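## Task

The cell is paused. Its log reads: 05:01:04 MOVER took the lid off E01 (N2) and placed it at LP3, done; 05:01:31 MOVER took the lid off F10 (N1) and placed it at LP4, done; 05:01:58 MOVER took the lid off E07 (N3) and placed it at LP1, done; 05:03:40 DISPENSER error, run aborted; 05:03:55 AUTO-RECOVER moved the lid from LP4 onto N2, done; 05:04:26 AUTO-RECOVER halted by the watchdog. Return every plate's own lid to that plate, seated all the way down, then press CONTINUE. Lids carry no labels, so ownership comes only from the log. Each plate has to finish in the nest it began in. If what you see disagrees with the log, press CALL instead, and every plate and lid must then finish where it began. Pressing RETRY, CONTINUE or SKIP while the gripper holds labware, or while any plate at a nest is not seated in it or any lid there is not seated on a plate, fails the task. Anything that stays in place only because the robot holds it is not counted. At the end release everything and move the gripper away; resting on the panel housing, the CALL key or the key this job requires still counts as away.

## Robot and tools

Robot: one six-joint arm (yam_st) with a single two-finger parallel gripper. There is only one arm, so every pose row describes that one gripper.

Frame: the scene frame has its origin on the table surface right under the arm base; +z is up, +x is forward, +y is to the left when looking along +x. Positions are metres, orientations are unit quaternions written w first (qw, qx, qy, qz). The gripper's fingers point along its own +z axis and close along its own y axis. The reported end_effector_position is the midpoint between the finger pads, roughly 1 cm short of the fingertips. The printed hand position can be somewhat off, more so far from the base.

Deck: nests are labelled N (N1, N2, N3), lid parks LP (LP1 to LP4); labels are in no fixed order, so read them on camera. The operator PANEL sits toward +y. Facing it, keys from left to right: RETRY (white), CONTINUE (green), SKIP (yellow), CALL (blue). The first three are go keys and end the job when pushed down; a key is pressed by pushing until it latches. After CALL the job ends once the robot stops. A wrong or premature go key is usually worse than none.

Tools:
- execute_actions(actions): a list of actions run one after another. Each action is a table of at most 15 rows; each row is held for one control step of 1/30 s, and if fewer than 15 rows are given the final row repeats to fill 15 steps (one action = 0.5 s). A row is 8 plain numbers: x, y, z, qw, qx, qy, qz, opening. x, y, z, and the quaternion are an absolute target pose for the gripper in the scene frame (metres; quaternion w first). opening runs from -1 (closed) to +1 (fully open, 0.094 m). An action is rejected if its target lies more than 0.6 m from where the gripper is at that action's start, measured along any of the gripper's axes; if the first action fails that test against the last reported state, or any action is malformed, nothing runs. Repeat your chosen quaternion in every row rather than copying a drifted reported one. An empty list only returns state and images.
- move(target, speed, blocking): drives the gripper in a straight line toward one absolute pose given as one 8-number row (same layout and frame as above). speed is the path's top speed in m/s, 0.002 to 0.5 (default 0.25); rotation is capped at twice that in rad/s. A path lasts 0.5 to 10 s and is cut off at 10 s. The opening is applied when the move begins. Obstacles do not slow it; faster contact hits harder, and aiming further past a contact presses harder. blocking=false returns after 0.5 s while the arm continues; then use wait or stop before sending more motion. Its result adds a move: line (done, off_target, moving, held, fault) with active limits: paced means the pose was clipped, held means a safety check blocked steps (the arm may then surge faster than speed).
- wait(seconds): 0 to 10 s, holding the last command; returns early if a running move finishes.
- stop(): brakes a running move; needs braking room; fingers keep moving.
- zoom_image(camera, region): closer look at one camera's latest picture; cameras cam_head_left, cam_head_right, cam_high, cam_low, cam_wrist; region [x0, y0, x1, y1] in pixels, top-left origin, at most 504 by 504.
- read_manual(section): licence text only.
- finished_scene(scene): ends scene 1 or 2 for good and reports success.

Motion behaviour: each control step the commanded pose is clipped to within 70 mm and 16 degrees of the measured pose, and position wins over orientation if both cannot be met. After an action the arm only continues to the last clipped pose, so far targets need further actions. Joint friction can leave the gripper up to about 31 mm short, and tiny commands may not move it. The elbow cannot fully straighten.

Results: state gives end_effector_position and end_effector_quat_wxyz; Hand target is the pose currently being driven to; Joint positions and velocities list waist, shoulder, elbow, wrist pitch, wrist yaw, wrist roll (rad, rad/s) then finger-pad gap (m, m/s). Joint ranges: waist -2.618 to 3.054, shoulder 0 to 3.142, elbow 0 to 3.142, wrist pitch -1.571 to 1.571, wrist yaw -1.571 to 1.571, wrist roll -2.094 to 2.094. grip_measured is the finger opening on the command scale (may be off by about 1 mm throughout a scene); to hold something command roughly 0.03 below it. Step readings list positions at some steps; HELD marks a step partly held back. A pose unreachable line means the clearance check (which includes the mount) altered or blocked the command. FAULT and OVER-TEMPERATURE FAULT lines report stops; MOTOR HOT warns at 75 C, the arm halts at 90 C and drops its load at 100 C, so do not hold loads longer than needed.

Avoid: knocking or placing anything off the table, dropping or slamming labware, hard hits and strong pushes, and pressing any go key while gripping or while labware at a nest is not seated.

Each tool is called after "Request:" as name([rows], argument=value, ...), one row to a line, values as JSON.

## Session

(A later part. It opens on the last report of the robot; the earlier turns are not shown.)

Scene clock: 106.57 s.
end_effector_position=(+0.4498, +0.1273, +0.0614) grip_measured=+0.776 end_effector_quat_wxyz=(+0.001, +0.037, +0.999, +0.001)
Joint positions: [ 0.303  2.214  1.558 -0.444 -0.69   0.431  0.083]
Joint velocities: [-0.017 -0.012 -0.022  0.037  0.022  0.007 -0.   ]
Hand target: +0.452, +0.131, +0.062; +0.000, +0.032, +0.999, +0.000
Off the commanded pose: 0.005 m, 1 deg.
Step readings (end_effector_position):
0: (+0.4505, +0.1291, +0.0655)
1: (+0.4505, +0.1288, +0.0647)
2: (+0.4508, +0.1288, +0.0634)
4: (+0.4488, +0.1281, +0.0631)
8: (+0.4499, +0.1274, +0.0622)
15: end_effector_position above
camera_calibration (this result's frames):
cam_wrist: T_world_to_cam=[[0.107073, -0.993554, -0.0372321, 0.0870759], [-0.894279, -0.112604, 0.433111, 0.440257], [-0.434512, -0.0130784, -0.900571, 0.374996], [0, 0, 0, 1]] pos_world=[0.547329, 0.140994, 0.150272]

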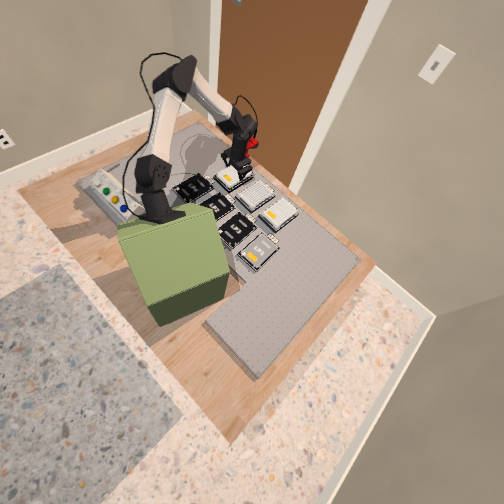

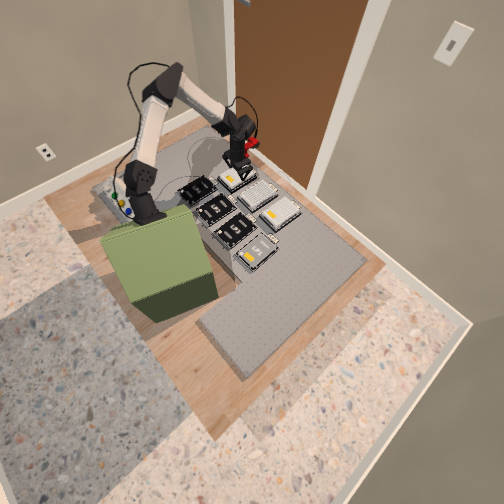

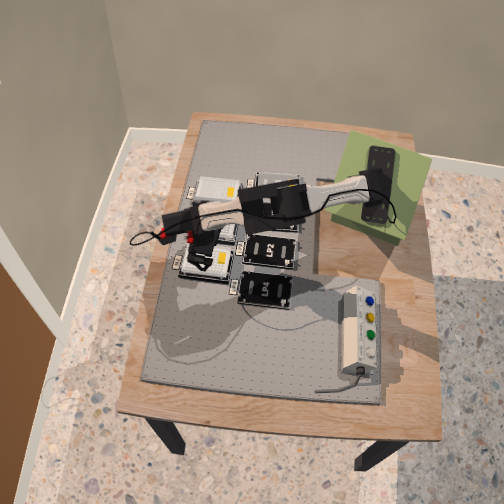

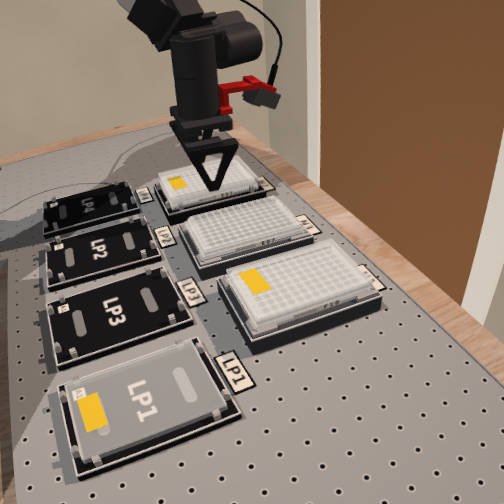

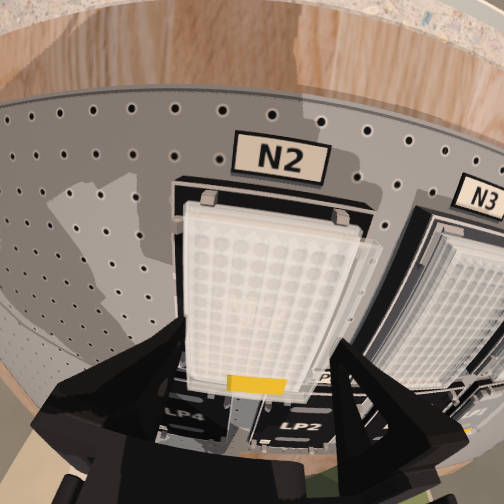

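Request:
execute_actions([
  [[0.464,0.143,0.084,0,0.032,0.9995,0,0.75],[0.464,0.143,0.084,0,0.032,0.9995,0,0.75],[0.443,0.125,0.054,0,0.032,0.9995,0,0.75],[0.443,0.125,0.054,0,0.032,0.9995,0,0.75],[0.462,0.140,0.082,0,0.032,0.9995,0,0.75],[0.462,0.140,0.082,0,0.032,0.9995,0,0.75],[0.443,0.125,0.052,0,0.032,0.9995,0,0.75],[0.443,0.125,0.052,0,0.032,0.9995,0,0.75],[0.460,0.138,0.078,0,0.032,0.9995,0,0.75],[0.460,0.138,0.078,0,0.032,0.9995,0,0.75],[0.446,0.127,0.054,0,0.032,0.9995,0,0.75],[0.446,0.127,0.054,0,0.032,0.9995,0,0.75],[0.456,0.134,0.070,0,0.032,0.9995,0,0.75],[0.452,0.131,0.064,0,0.032,0.9995,0,0.75]],
])

Request:
zoom_image(camera="cam_wrist", region=[150, 150, 420, 420])

Scene clock: 107.77 s.
end_effector_position=(+0.4540, +0.1323, +0.0669) grip_measured=+0.776 end_effector_quat_wxyz=(+0.003, +0.031, +1.000, +0.001)
Joint positions: [ 0.301  2.206  1.577 -0.467 -0.69   0.423  0.083]
Joint velocities: [ 0.012  0.012 -0.007  0.066 -0.022  0.051 -0.001]
Hand target: +0.452, +0.131, +0.064; -0.000, +0.032, +0.999, -0.000
Off the commanded pose: 0.004 m, 0 deg.
Step readings (end_effector_position):
0: (+0.4498, +0.1273, +0.0614)
1: (+0.4504, +0.1283, +0.0632)
2: (+0.4509, +0.1296, +0.0651)
4: (+0.4558, +0.1324, +0.0663)
8: (+0.4560, +0.1332, +0.0670)
15: end_effector_position above
camera_calibration (this result's frames):
cam_wrist: T_world_to_cam=[[0.117667, -0.99234, -0.0376151, 0.0868633], [-0.895285, -0.122396, 0.42835, 0.444243], [-0.429673, -0.0167266, -0.90283, 0.380212], [0, 0, 0, 1]] pos_world=[0.55087, 0.146931, 0.156243]

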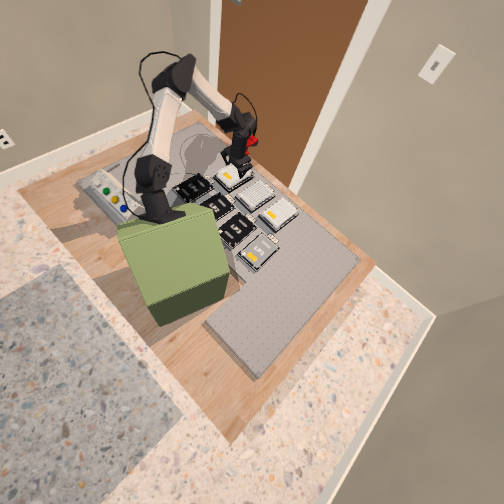

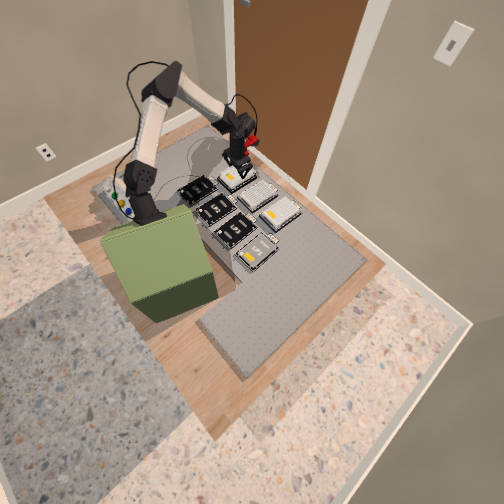

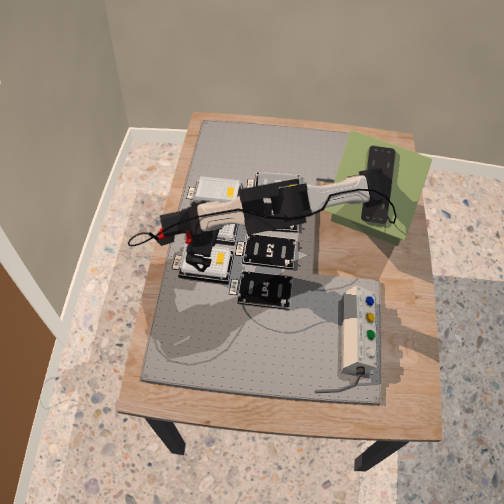

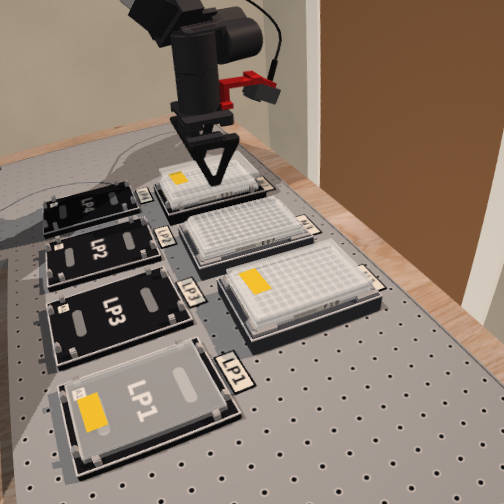

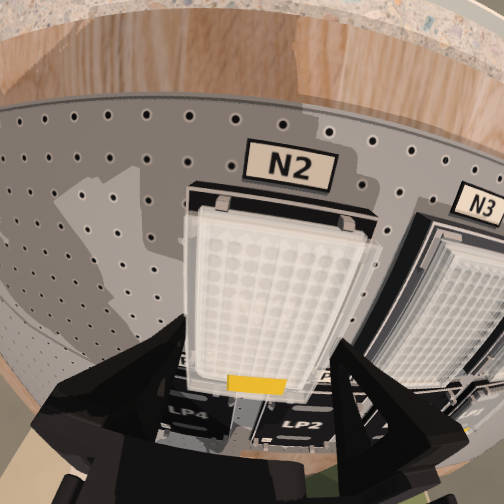

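Region (150, 150, 420, 420) of cam_wrist's 504x504 image, scaled by 1.867, with more detail than that image has.

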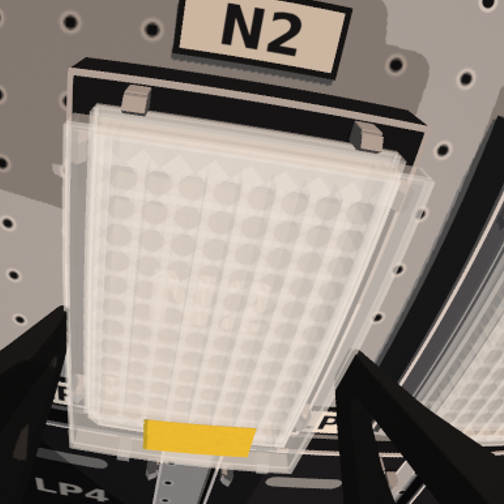

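Request:
execute_actions([
  [[0.4525,0.132,0.048,0,0.032,0.9995,0,0.75],[0.4525,0.132,0.048,0,0.032,0.9995,0,0.75],[0.4525,0.132,0.070,0,0.032,0.9995,0,0.75],[0.4525,0.132,0.070,0,0.032,0.9995,0,0.75],[0.4525,0.132,0.046,0,0.032,0.9995,0,0.75],[0.4525,0.132,0.046,0,0.032,0.9995,0,0.75],[0.4525,0.132,0.068,0,0.032,0.9995,0,0.75],[0.4525,0.132,0.068,0,0.032,0.9995,0,0.75],[0.4525,0.132,0.044,0,0.032,0.9995,0,0.75],[0.4525,0.132,0.044,0,0.032,0.9995,0,0.75],[0.4525,0.132,0.066,0,0.032,0.9995,0,0.75],[0.4525,0.132,0.066,0,0.032,0.9995,0,0.75],[0.4525,0.132,0.044,0,0.032,0.9995,0,0.75],[0.4525,0.132,0.058,0,0.032,0.9995,0,0.75]],
])

Scene clock: 108.87 s.
end_effector_position=(+0.4542, +0.1305, +0.0617) grip_measured=+0.776 end_effector_quat_wxyz=(+0.004, +0.035, +0.999, -0.000)
Joint positions: [ 0.306  2.218  1.577 -0.45  -0.683  0.436  0.083]
Joint velocities: [-0.007 -0.007 -0.012  0.007 -0.051 -0.066  0.001]
Hand target: +0.452, +0.132, +0.058; -0.000, +0.032, +0.999, -0.000
Off the commanded pose: 0.004 m, 1 deg.
Step readings (end_effector_position):
0: (+0.4540, +0.1323, +0.0669)
1: (+0.4541, +0.1324, +0.0661)
2: (+0.4547, +0.1324, +0.0648)
4: (+0.4534, +0.1318, +0.0647)
8: (+0.4537, +0.1312, +0.0634)
15: end_effector_position above
camera_calibration (this result's frames):
cam_wrist: T_world_to_cam=[[0.110975, -0.993232, -0.0342608, 0.0877668], [-0.896859, -0.11494, 0.427121, 0.446239], [-0.428169, -0.0166727, -0.903545, 0.374968], [0, 0, 0, 1]] pos_world=[0.551024, 0.144715, 0.151209]

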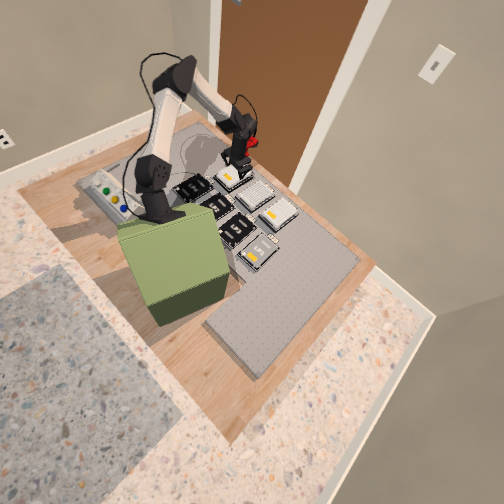

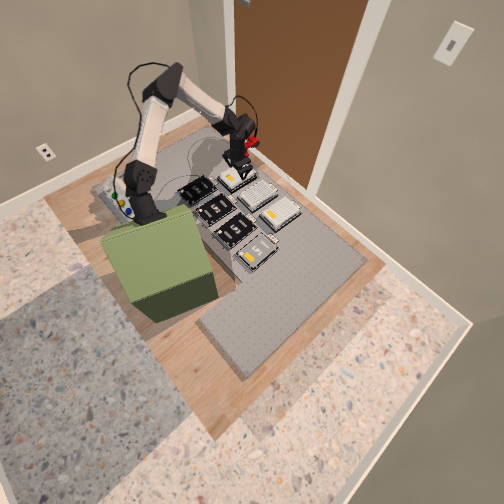

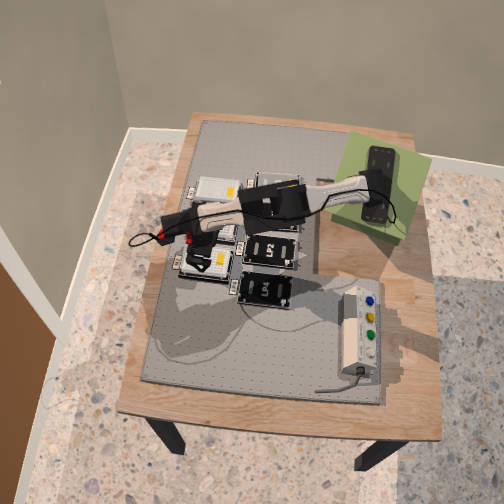

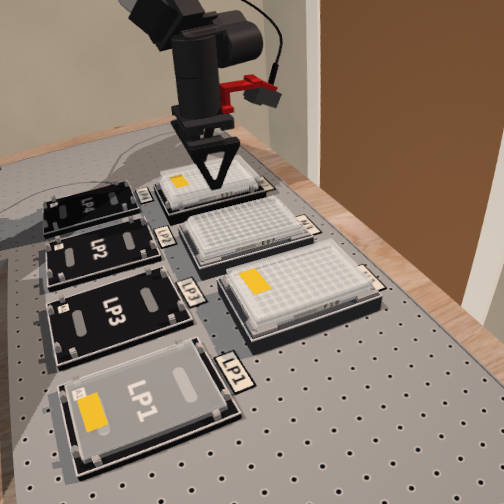

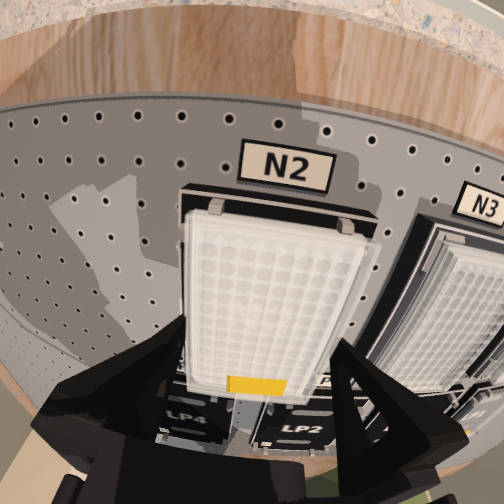

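Request:
execute_actions([
  [[0.451,0.135,0.042,0,0.032,0.9995,0,0.75],[0.451,0.135,0.042,0,0.032,0.9995,0,0.75],[0.451,0.135,0.064,0,0.032,0.9995,0,0.75],[0.451,0.135,0.064,0,0.032,0.9995,0,0.75],[0.451,0.135,0.040,0,0.032,0.9995,0,0.75],[0.451,0.135,0.040,0,0.032,0.9995,0,0.75],[0.451,0.135,0.062,0,0.032,0.9995,0,0.75],[0.451,0.135,0.062,0,0.032,0.9995,0,0.75],[0.451,0.135,0.040,0,0.032,0.9995,0,0.75],[0.451,0.135,0.040,0,0.032,0.9995,0,0.75],[0.451,0.135,0.060,0,0.032,0.9995,0,0.75],[0.451,0.135,0.060,0,0.032,0.9995,0,0.75],[0.451,0.135,0.040,0,0.032,0.9995,0,0.75],[0.452,0.132,0.054,0,0.032,0.9995,0,0.75]],
])

Request:
zoom_image(camera="cam_wrist", region=[150, 150, 420, 420])

Request:
zoom_image(camera="cam_low", region=[130, 120, 290, 240])

Scene clock: 110.40 s.
end_effector_position=(+0.4551, +0.1325, +0.0592) grip_measured=+0.776 end_effector_quat_wxyz=(+0.007, +0.034, +0.999, -0.002)
Joint positions: [ 0.314  2.219  1.577 -0.438 -0.674  0.447  0.083]
Joint velocities: [-0.007  0.002 -0.007 -0.037 -0.007 -0.037 -0.   ]
Hand target: +0.452, +0.132, +0.054; +0.000, +0.032, +0.999, +0.000
Off the commanded pose: 0.006 m, 1 deg.
Step readings (end_effector_position):
0: (+0.4542, +0.1305, +0.0617)
1: (+0.4544, +0.1310, +0.0613)
2: (+0.4546, +0.1316, +0.0602)
4: (+0.4544, +0.1316, +0.0605)
8: (+0.4549, +0.1323, +0.0601)
15: end_effector_position above
camera_calibration (this result's frames):
cam_wrist: T_world_to_cam=[[0.112398, -0.993216, -0.0297953, 0.0886964], [-0.899377, -0.114436, 0.421932, 0.449717], [-0.422479, -0.020627, -0.906138, 0.371235], [0, 0, 0, 1]] pos_world=[0.551335, 0.147216, 0.149284]

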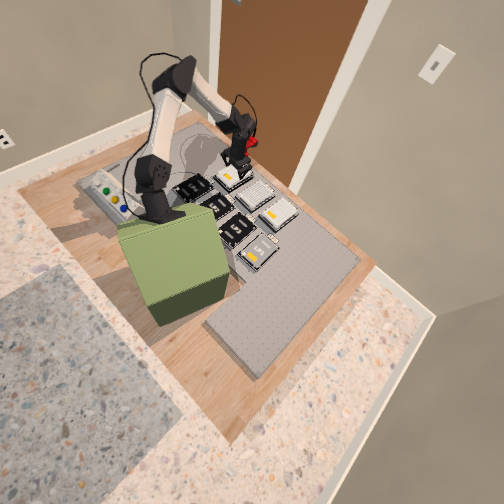

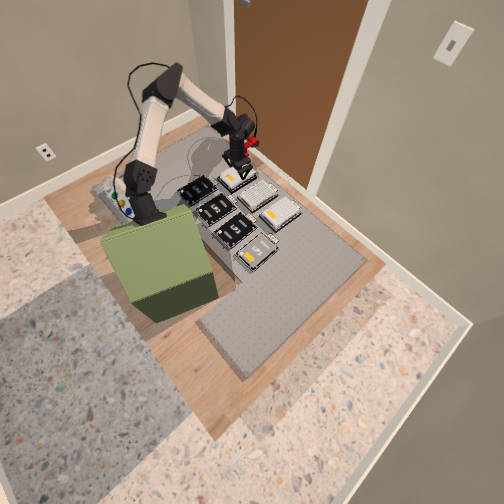

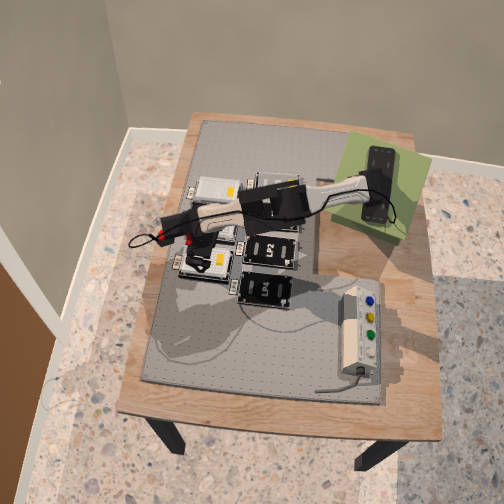

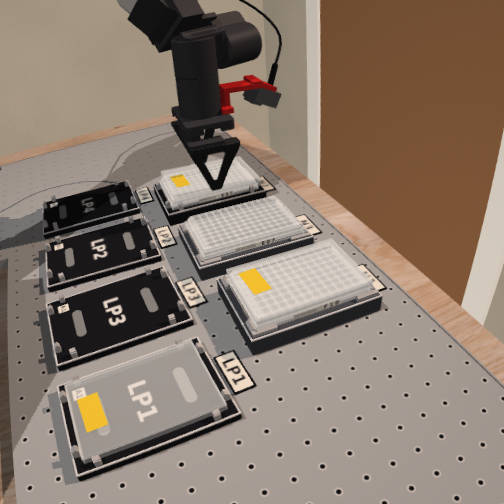

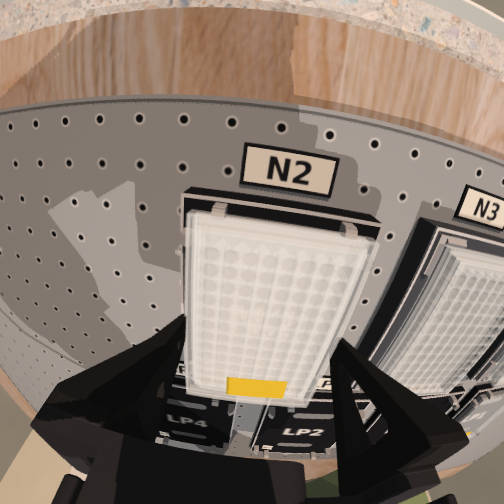

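Region (150, 150, 420, 420) of cam_wrist's 504x504 image, scaled by 1.867, with more detail than that image has.

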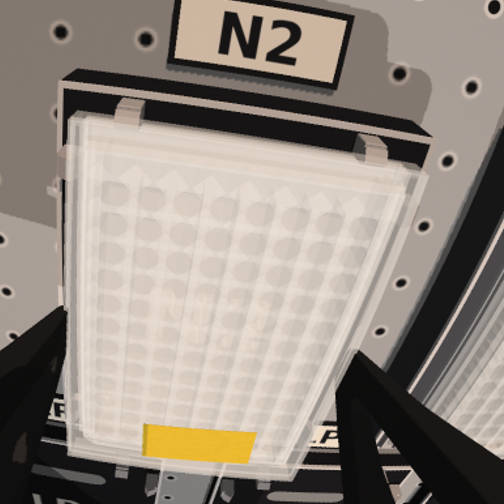

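Region (130, 120, 290, 240) of cam_low's 504x504 image, scaled by 3.150, with more detail than that image has; it fills the top 378 rows of this view, and the rest is white.

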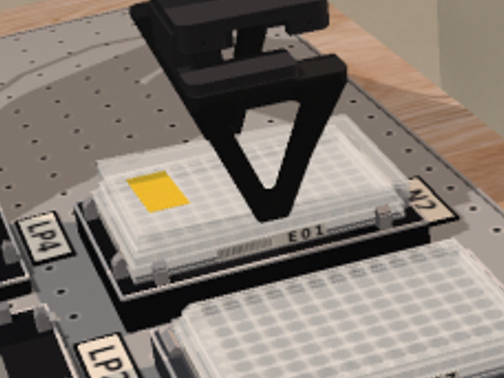

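Request:
execute_actions([
  [[0.452,0.134,0.075,0,0.032,0.9995,0,0.75],[0.452,0.134,0.075,0,0.032,0.9995,0,0.75],[0.438,0.124,0.052,0,0.032,0.9995,0,0.75],[0.438,0.124,0.052,0,0.032,0.9995,0,0.75],[0.458,0.138,0.078,0,0.032,0.9995,0,0.75],[0.458,0.138,0.078,0,0.032,0.9995,0,0.75],[0.440,0.125,0.050,0,0.032,0.9995,0,0.75],[0.440,0.125,0.050,0,0.032,0.9995,0,0.75],[0.458,0.138,0.074,0,0.032,0.9995,0,0.75],[0.458,0.138,0.074,0,0.032,0.9995,0,0.75],[0.445,0.128,0.052,0,0.032,0.9995,0,0.75],[0.451,0.132,0.062,0,0.032,0.9995,0,0.75]],
])

Request:
zoom_image(camera="cam_wrist", region=[150, 150, 420, 420])

Request:
zoom_image(camera="cam_low", region=[130, 120, 290, 240])

Scene clock: 111.57 s.
end_effector_position=(+0.4515, +0.1323, +0.0636) grip_measured=+0.776 end_effector_quat_wxyz=(+0.004, +0.031, +1.000, -0.002)
Joint positions: [ 0.309  2.204  1.563 -0.451 -0.68   0.43   0.083]
Joint velocities: [ 0.002  0.022 -0.007 -0.051  0.037 -0.007 -0.001]
Hand target: +0.451, +0.132, +0.062; +0.000, +0.032, +0.999, -0.000
Off the commanded pose: 0.002 m, 1 deg.
Step readings (end_effector_position):
0: (+0.4551, +0.1325, +0.0592)
1: (+0.4551, +0.1325, +0.0606)
2: (+0.4544, +0.1325, +0.0623)
4: (+0.4531, +0.1316, +0.0620)
8: (+0.4518, +0.1313, +0.0625)
15: end_effector_position above
camera_calibration (this result's frames):
cam_wrist: T_world_to_cam=[[0.118821, -0.992421, -0.0313267, 0.0860843], [-0.895719, -0.12075, 0.427909, 0.443476], [-0.428449, -0.0227846, -0.903279, 0.376481], [0, 0, 0, 1]] pos_world=[0.548304, 0.14756, 0.152997]

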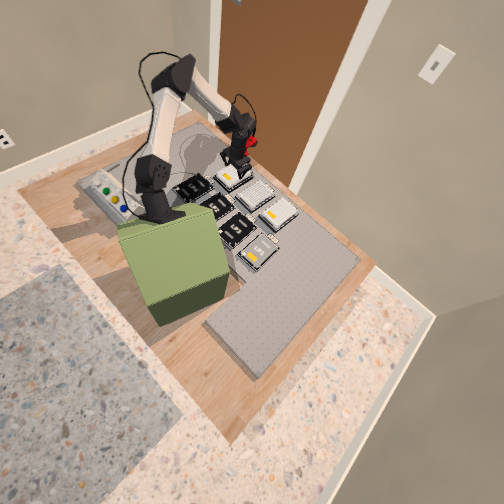

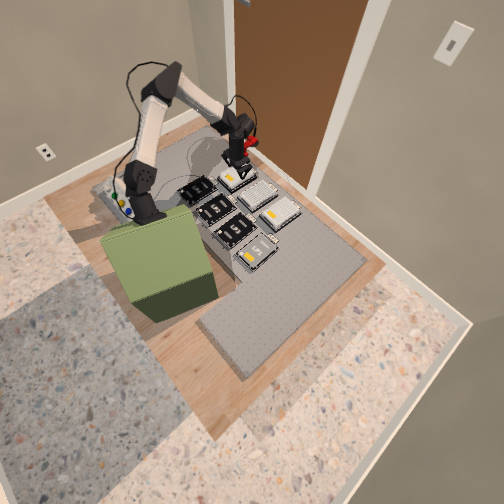

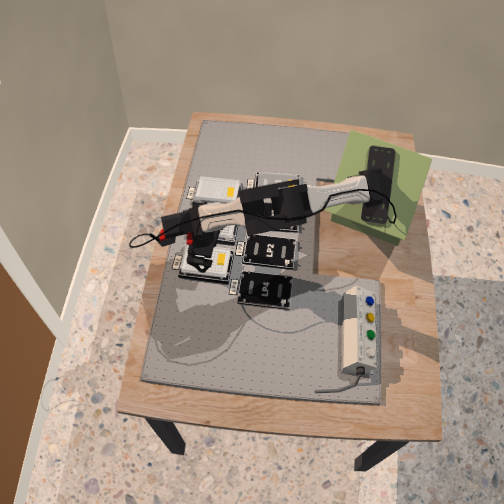

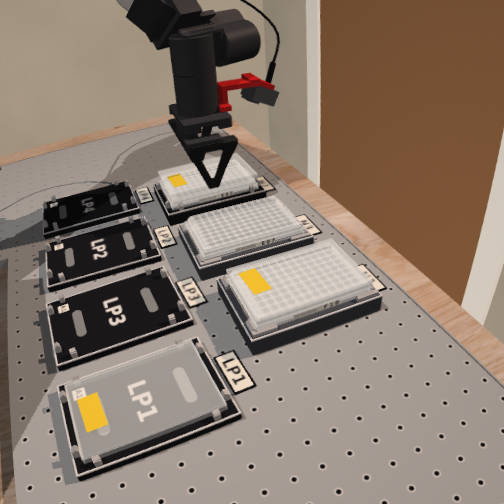

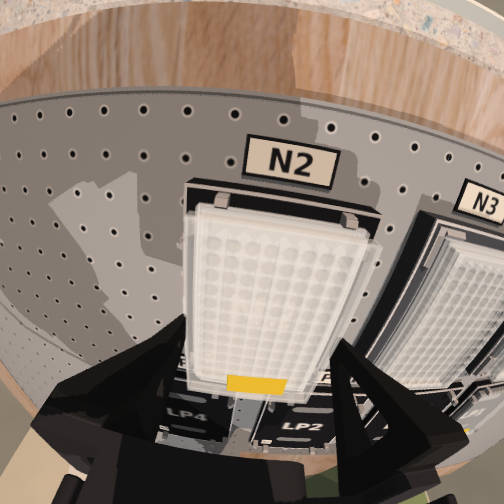

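Region (150, 150, 420, 420) of cam_wrist's 504x504 image, scaled by 1.867, with more detail than that image has.

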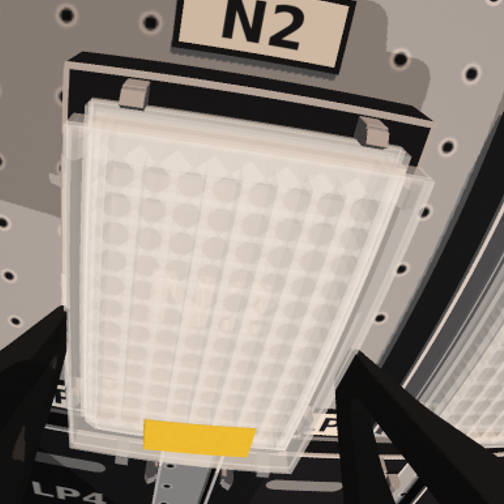

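Region (130, 120, 290, 240) of cam_low's 504x504 image, scaled by 3.150, with more detail than that image has; it fills the top 378 rows of this view, and the rest is white.

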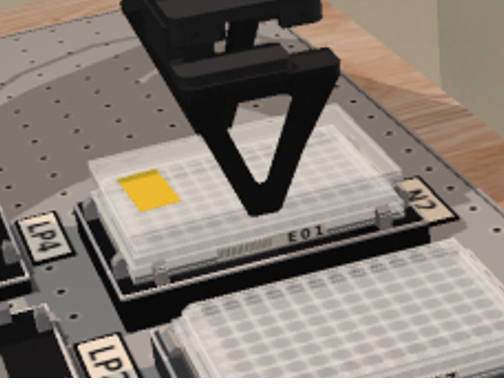

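Request:
execute_actions([
  [[0.452,0.134,0.044,0,0.032,0.9995,0,0.75],[0.452,0.134,0.044,0,0.032,0.9995,0,0.75],[0.452,0.134,0.066,0,0.032,0.9995,0,0.75],[0.452,0.134,0.066,0,0.032,0.9995,0,0.75],[0.452,0.134,0.042,0,0.032,0.9995,0,0.75],[0.452,0.134,0.042,0,0.032,0.9995,0,0.75],[0.452,0.134,0.064,0,0.032,0.9995,0,0.75],[0.452,0.134,0.064,0,0.032,0.9995,0,0.75],[0.452,0.134,0.040,0,0.032,0.9995,0,0.75],[0.452,0.134,0.040,0,0.032,0.9995,0,0.75],[0.452,0.134,0.062,0,0.032,0.9995,0,0.75],[0.452,0.134,0.062,0,0.032,0.9995,0,0.75],[0.452,0.134,0.040,0,0.032,0.9995,0,0.75],[0.452,0.133,0.054,0,0.032,0.9995,0,0.75]],
])

Request:
zoom_image(camera="cam_wrist", region=[150, 150, 420, 420])

Request:
zoom_image(camera="cam_low", region=[130, 120, 290, 240])

Scene clock: 113.57 s.
end_effector_position=(+0.4510, +0.1314, +0.0576) grip_measured=+0.776 end_effector_quat_wxyz=(+0.003, +0.035, +0.999, -0.000)
Joint positions: [ 0.315  2.218  1.563 -0.433 -0.68   0.445  0.083]
Joint velocities: [ 0.002  0.007 -0.002 -0.037 -0.007 -0.095 -0.   ]
Hand target: +0.452, +0.133, +0.054; +0.000, +0.032, +0.999, +0.000
Off the commanded pose: 0.004 m, 0 deg.
Step readings (end_effector_position):
0: (+0.4515, +0.1323, +0.0636)
1: (+0.4515, +0.1323, +0.0627)
2: (+0.4519, +0.1322, +0.0612)
4: (+0.4500, +0.1315, +0.0609)
8: (+0.4505, +0.1312, +0.0595)
15: end_effector_position above
camera_calibration (this result's frames):
cam_wrist: T_world_to_cam=[[0.111074, -0.993211, -0.0345627, 0.0888558], [-0.895974, -0.115126, 0.428925, 0.444787], [-0.429992, -0.0166751, -0.902679, 0.370624], [0, 0, 0, 1]] pos_world=[0.548014, 0.145639, 0.146846]

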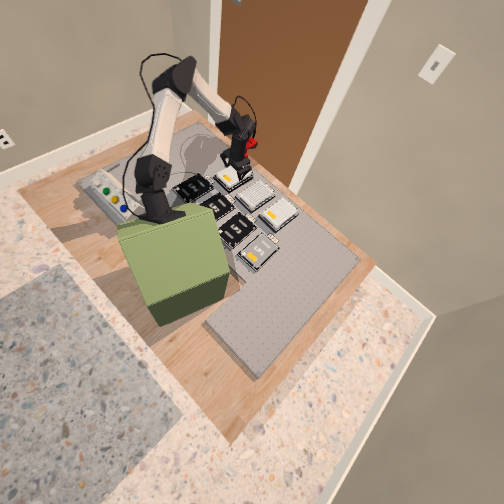

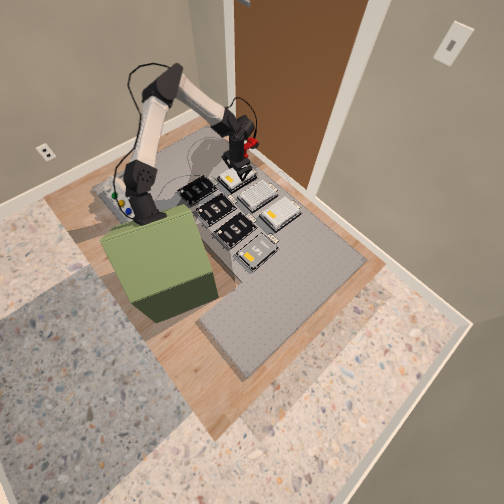

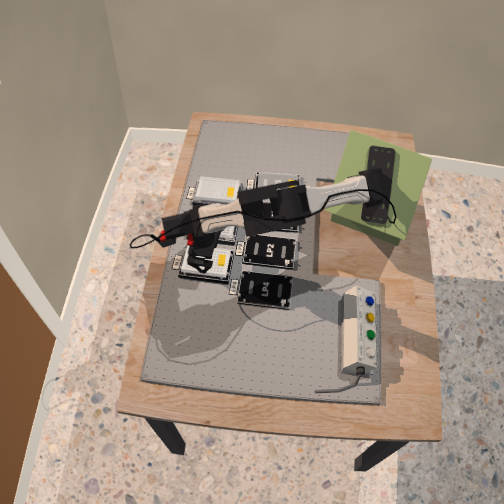

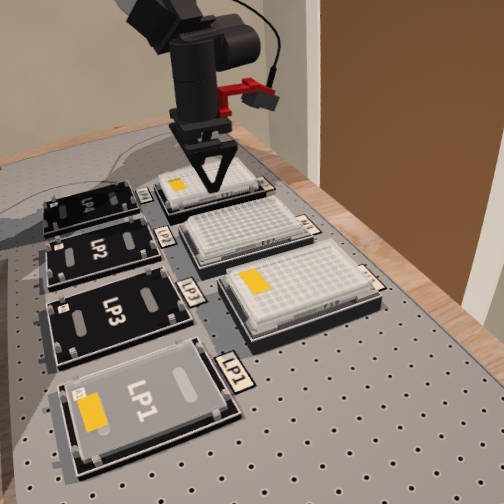

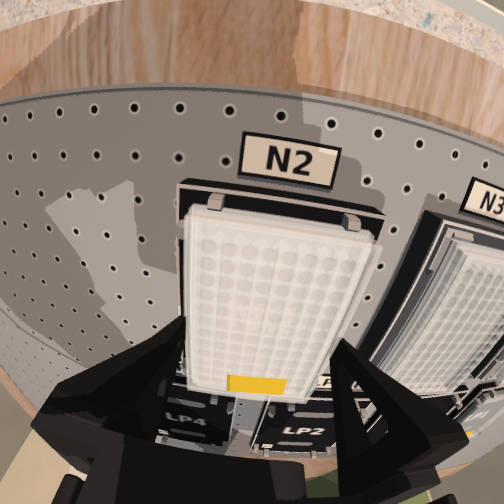

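Region (150, 150, 420, 420) of cam_wrist's 504x504 image, scaled by 1.867, with more detail than that image has.

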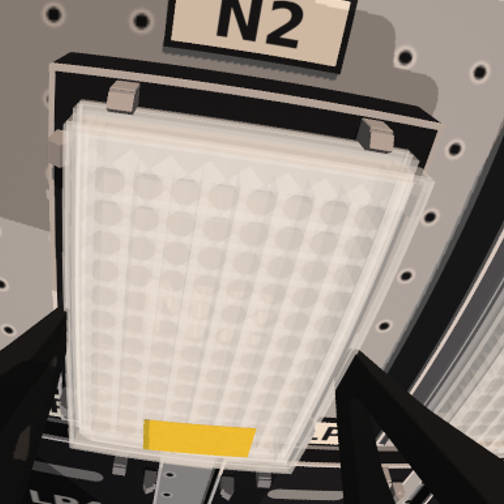

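Region (130, 120, 290, 240) of cam_low's 504x504 image, scaled by 3.150, with more detail than that image has; it fills the top 378 rows of this view, and the rest is white.

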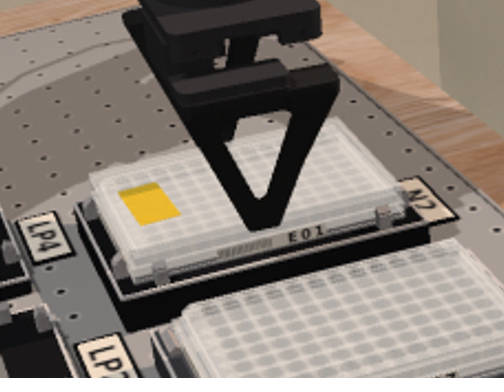

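Request:
execute_actions([
  [[0.457,0.136,0.040,0,0.032,0.9995,0,0.75],[0.457,0.136,0.040,0,0.032,0.9995,0,0.75],[0.457,0.136,0.062,0,0.032,0.9995,0,0.75],[0.457,0.136,0.062,0,0.032,0.9995,0,0.75],[0.457,0.136,0.038,0,0.032,0.9995,0,0.75],[0.457,0.136,0.038,0,0.032,0.9995,0,0.75],[0.457,0.136,0.060,0,0.032,0.9995,0,0.75],[0.457,0.136,0.060,0,0.032,0.9995,0,0.75],[0.457,0.136,0.038,0,0.032,0.9995,0,0.75],[0.457,0.136,0.038,0,0.032,0.9995,0,0.75],[0.453,0.133,0.052,0,0.032,0.9995,0,0.75]],
])

Request:
zoom_image(camera="cam_wrist", region=[150, 150, 420, 420])

Request:
zoom_image(camera="cam_low", region=[130, 120, 290, 240])

Scene clock: 114.63 s.
end_effector_position=(+0.4515, +0.1317, +0.0560) grip_measured=+0.776 end_effector_quat_wxyz=(-0.004, +0.038, +0.999, -0.002)
Joint positions: [ 0.317  2.232  1.591 -0.462 -0.682  0.442  0.083]
Joint velocities: [-0.027 -0.012 -0.012 -0.007  0.051  0.037  0.   ]
Hand target: +0.453, +0.133, +0.052; -0.000, +0.032, +0.999, -0.000
Off the commanded pose: 0.005 m, 1 deg.
Step readings (end_effector_position):
0: (+0.4510, +0.1314, +0.0576)
1: (+0.4516, +0.1315, +0.0568)
2: (+0.4521, +0.1318, +0.0560)
4: (+0.4514, +0.1320, +0.0568)
8: (+0.4513, +0.1317, +0.0563)
15: end_effector_position above
camera_calibration (this result's frames):
cam_wrist: T_world_to_cam=[[0.104154, -0.993998, -0.0334629, 0.0922051], [-0.890657, -0.108192, 0.441616, 0.44185], [-0.442586, -0.0161922, -0.89658, 0.374748], [0, 0, 0, 1]] pos_world=[0.549792, 0.145525, 0.143949]

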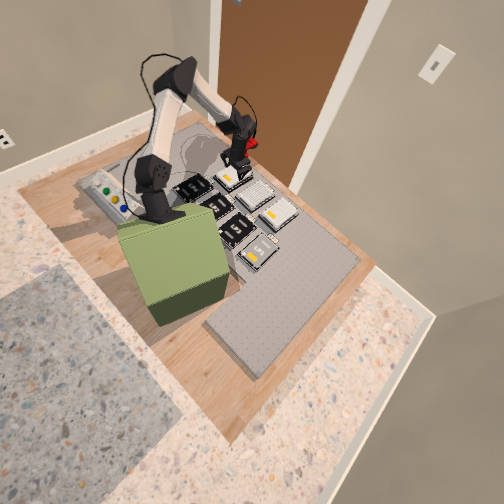

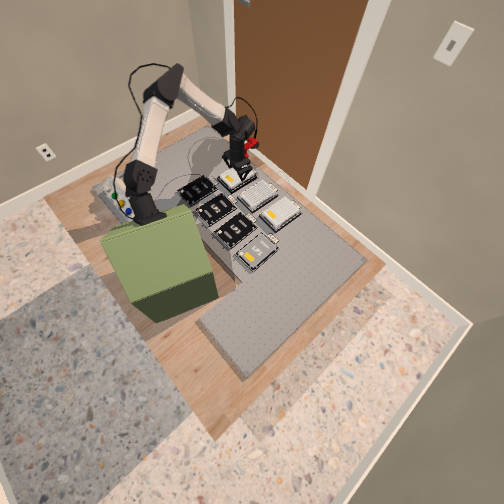

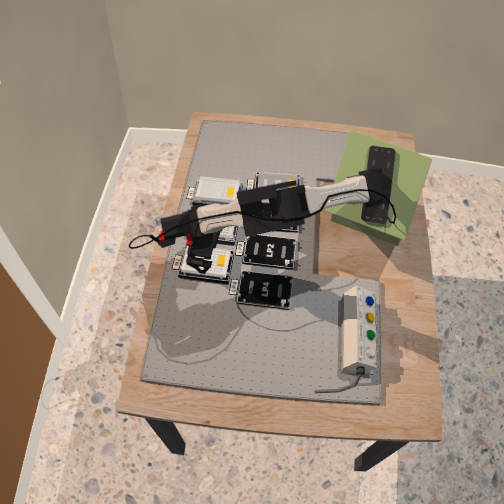

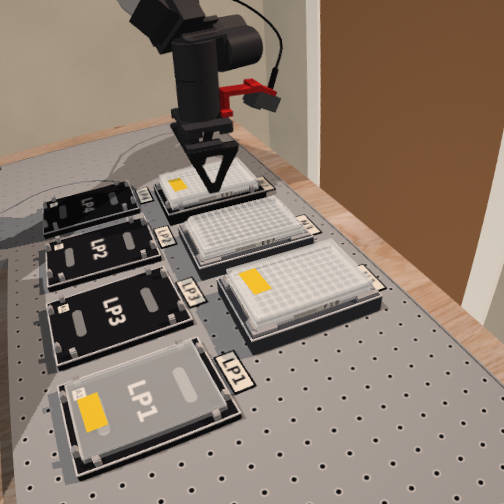

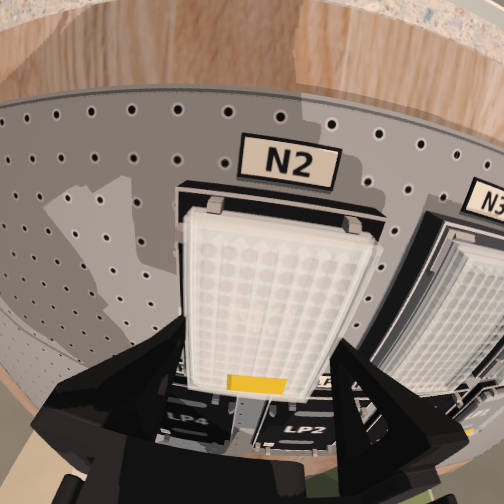

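Region (150, 150, 420, 420) of cam_wrist's 504x504 image, scaled by 1.867, with more detail than that image has.

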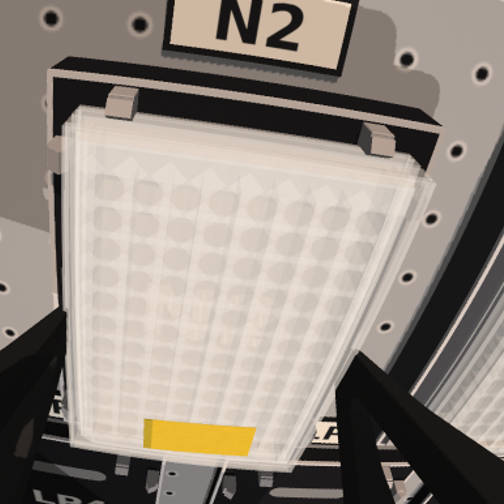

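Region (130, 120, 290, 240) of cam_low's 504x504 image, scaled by 3.150, with more detail than that image has; it fills the top 378 rows of this view, and the rest is white.

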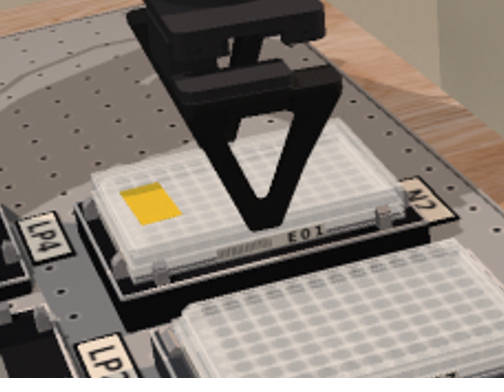

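Request:
execute_actions([
  [[0.4515,0.1317,0.056,0,0.032,0.9995,0,0.8],[0.4515,0.1317,0.056,0,0.032,0.9995,0,0.85],[0.4515,0.1317,0.056,0,0.032,0.9995,0,0.9],[0.4515,0.1317,0.056,0,0.032,0.9995,0,1],[0.4515,0.1317,0.056,0,0.032,0.9995,0,1],[0.4515,0.1317,0.056,0,0.032,0.9995,0,1],[0.4515,0.1317,0.07,0,0.032,0.9995,0,1],[0.4515,0.1317,0.08,0,0.032,0.9995,0,1],[0.4515,0.1317,0.09,0,0.032,0.9995,0,1],[0.4515,0.1317,0.10,0,0.032,0.9995,0,1],[0.4515,0.1317,0.11,0,0.032,0.9995,0,1],[0.4515,0.1317,0.12,0,0.032,0.9995,0,1]],
  [[0.43,0.10,0.13,0,0,1,0,1]],
])

Request:
zoom_image(camera="cam_low", region=[130, 120, 290, 240])

Scene clock: 116.17 s.
end_effector_position=(+0.4398, +0.1026, +0.1337) grip_measured=+1.000 end_effector_quat_wxyz=(+0.012, -0.002, +1.000, -0.003)
Joint positions: [ 0.157  2.062  1.454 -0.581 -0.737  0.196  0.094]
Joint velocities: [-0.012  0.012  0.002  0.037 -0.022 -0.125  0.   ]
Hand target: +0.430, +0.100, +0.130; -0.000, +0.000, +1.000, +0.000
Off the commanded pose: 0.011 m, 1 deg.
Step readings (end_effector_position; steps 1 to 15: 1st action; 16 to 30: 2nd action):
0: (+0.4515, +0.1317, +0.0560)
1: (+0.4514, +0.1317, +0.0560)
2: (+0.4514, +0.1316, +0.0562)
4: (+0.4519, +0.1318, +0.0562)
8: (+0.4523, +0.1328, +0.0584)
15: (+0.4662, +0.1367, +0.1135)
16: (+0.4670, +0.1349, +0.1207)
17: (+0.4635, +0.1310, +0.1270)
19: (+0.4545, +0.1181, +0.1340)
23: (+0.4412, +0.1018, +0.1339)
30: end_effector_position above
camera_calibration (this result's frames):
cam_wrist: T_world_to_cam=[[0.184447, -0.982485, -0.0265184, 0.0296717], [-0.8929, -0.178783, 0.413238, 0.406018], [-0.410741, -0.0525422, -0.910237, 0.430229], [0, 0, 0, 1]] pos_world=[0.533774, 0.124346, 0.224615]

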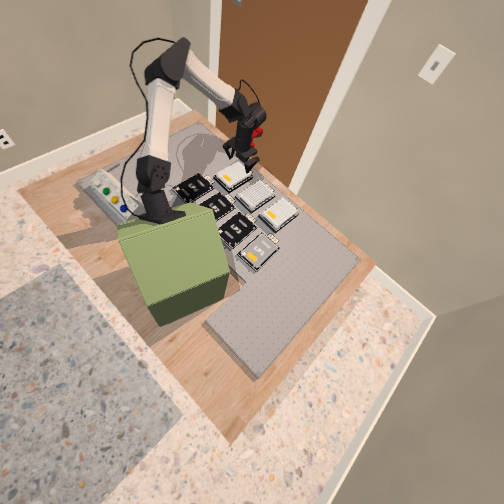

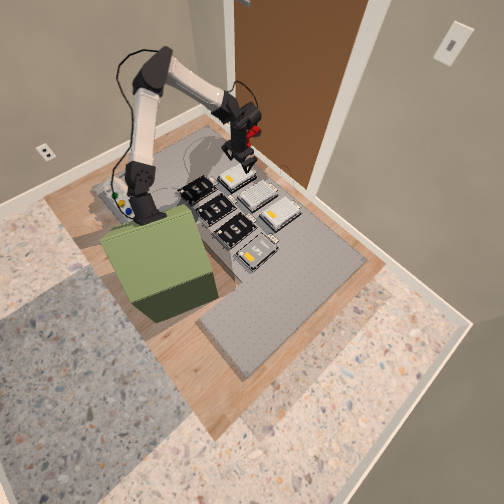

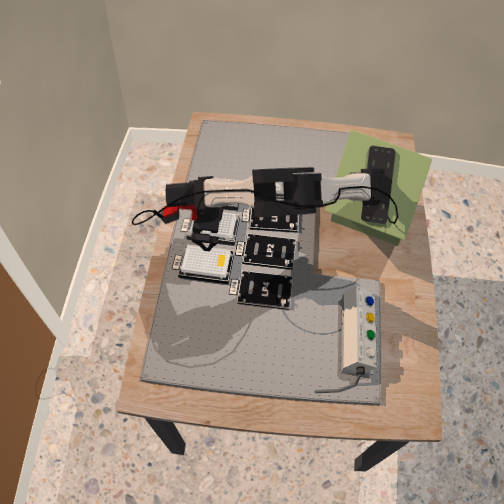

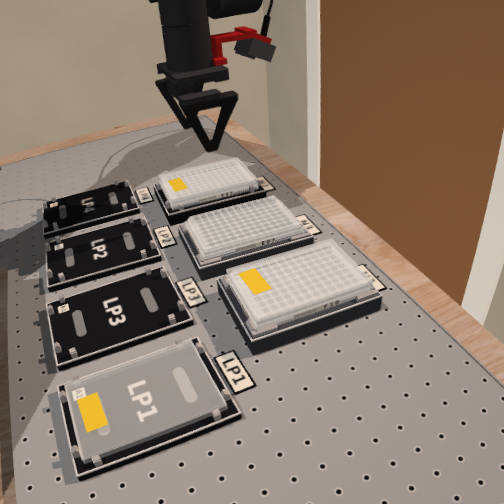

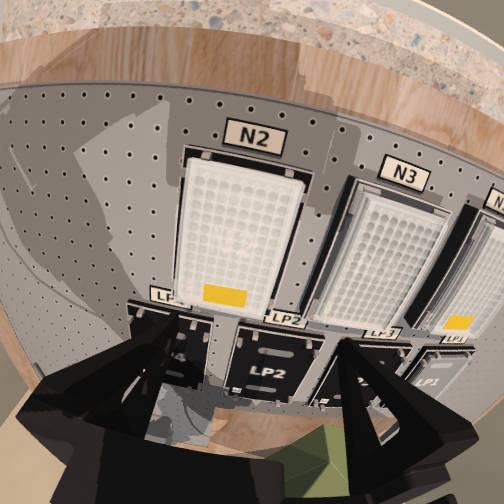

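Region (130, 120, 290, 240) of cam_low's 504x504 image, scaled by 3.150, with more detail than that image has; it fills the top 378 rows of this view, and the rest is white.

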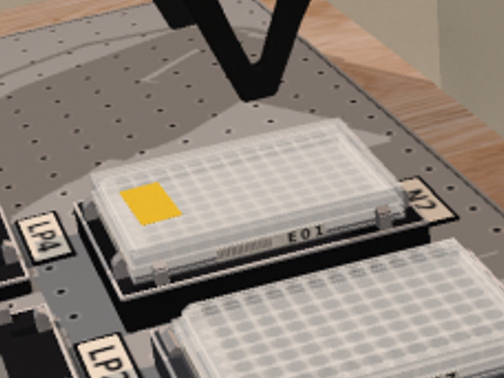

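Request:
execute_actions(actions=[])

Scene clock: 117.43 s.
end_effector_position=(+0.4397, +0.1029, +0.1337) grip_measured=+1.000 end_effector_quat_wxyz=(+0.012, -0.006, +1.000, -0.002)
Joint positions: [ 0.157  2.062  1.454 -0.581 -0.739  0.188  0.094]
Joint velocities: [ 0.007 -0.017  0.002 -0.037 -0.022 -0.037  0.   ]
Hand target: +0.430, +0.100, +0.130; -0.000, +0.000, +1.000, +0.000
Off the commanded pose: 0.011 m, 2 deg.
camera_calibration (this result's frames):
cam_wrist: T_world_to_cam=[[0.192716, -0.980849, -0.0282268, 0.0264237], [-0.891186, -0.186993, 0.413304, 0.406101], [-0.410667, -0.0544949, -0.910155, 0.430374], [0, 0, 0, 1]] pos_world=[0.53356, 0.125309, 0.22461]

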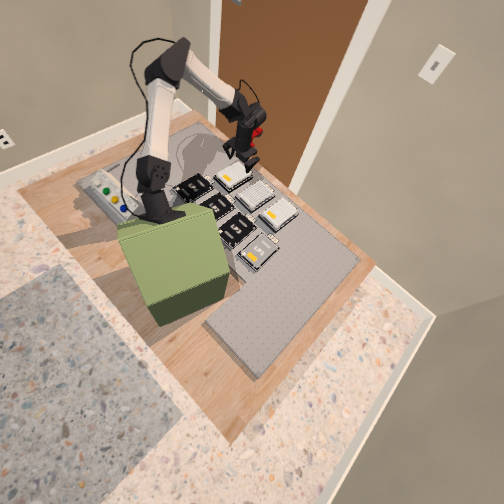

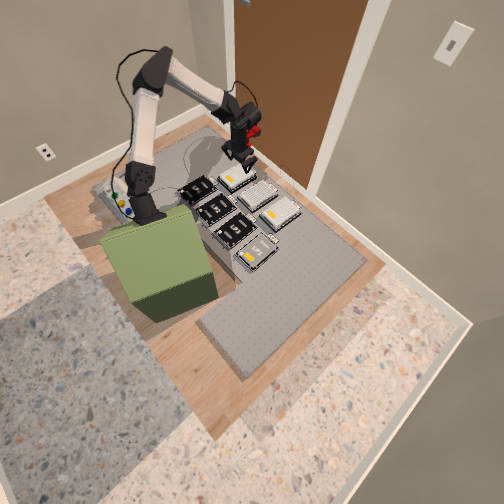

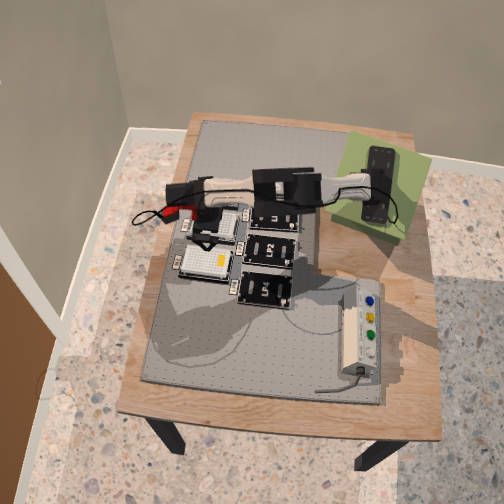

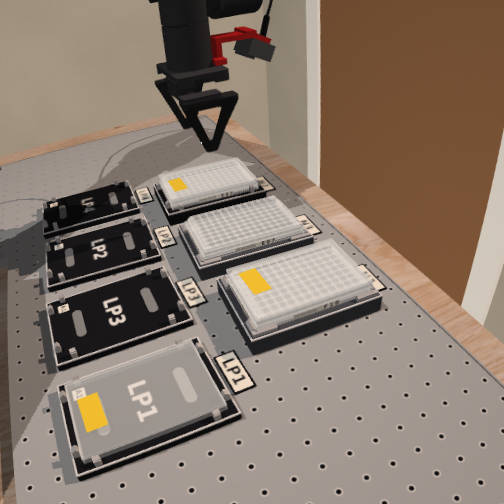

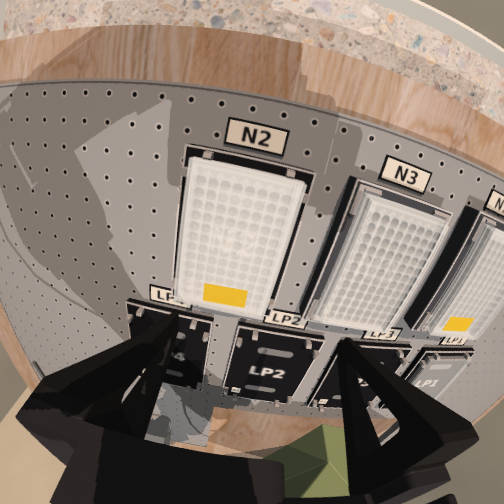

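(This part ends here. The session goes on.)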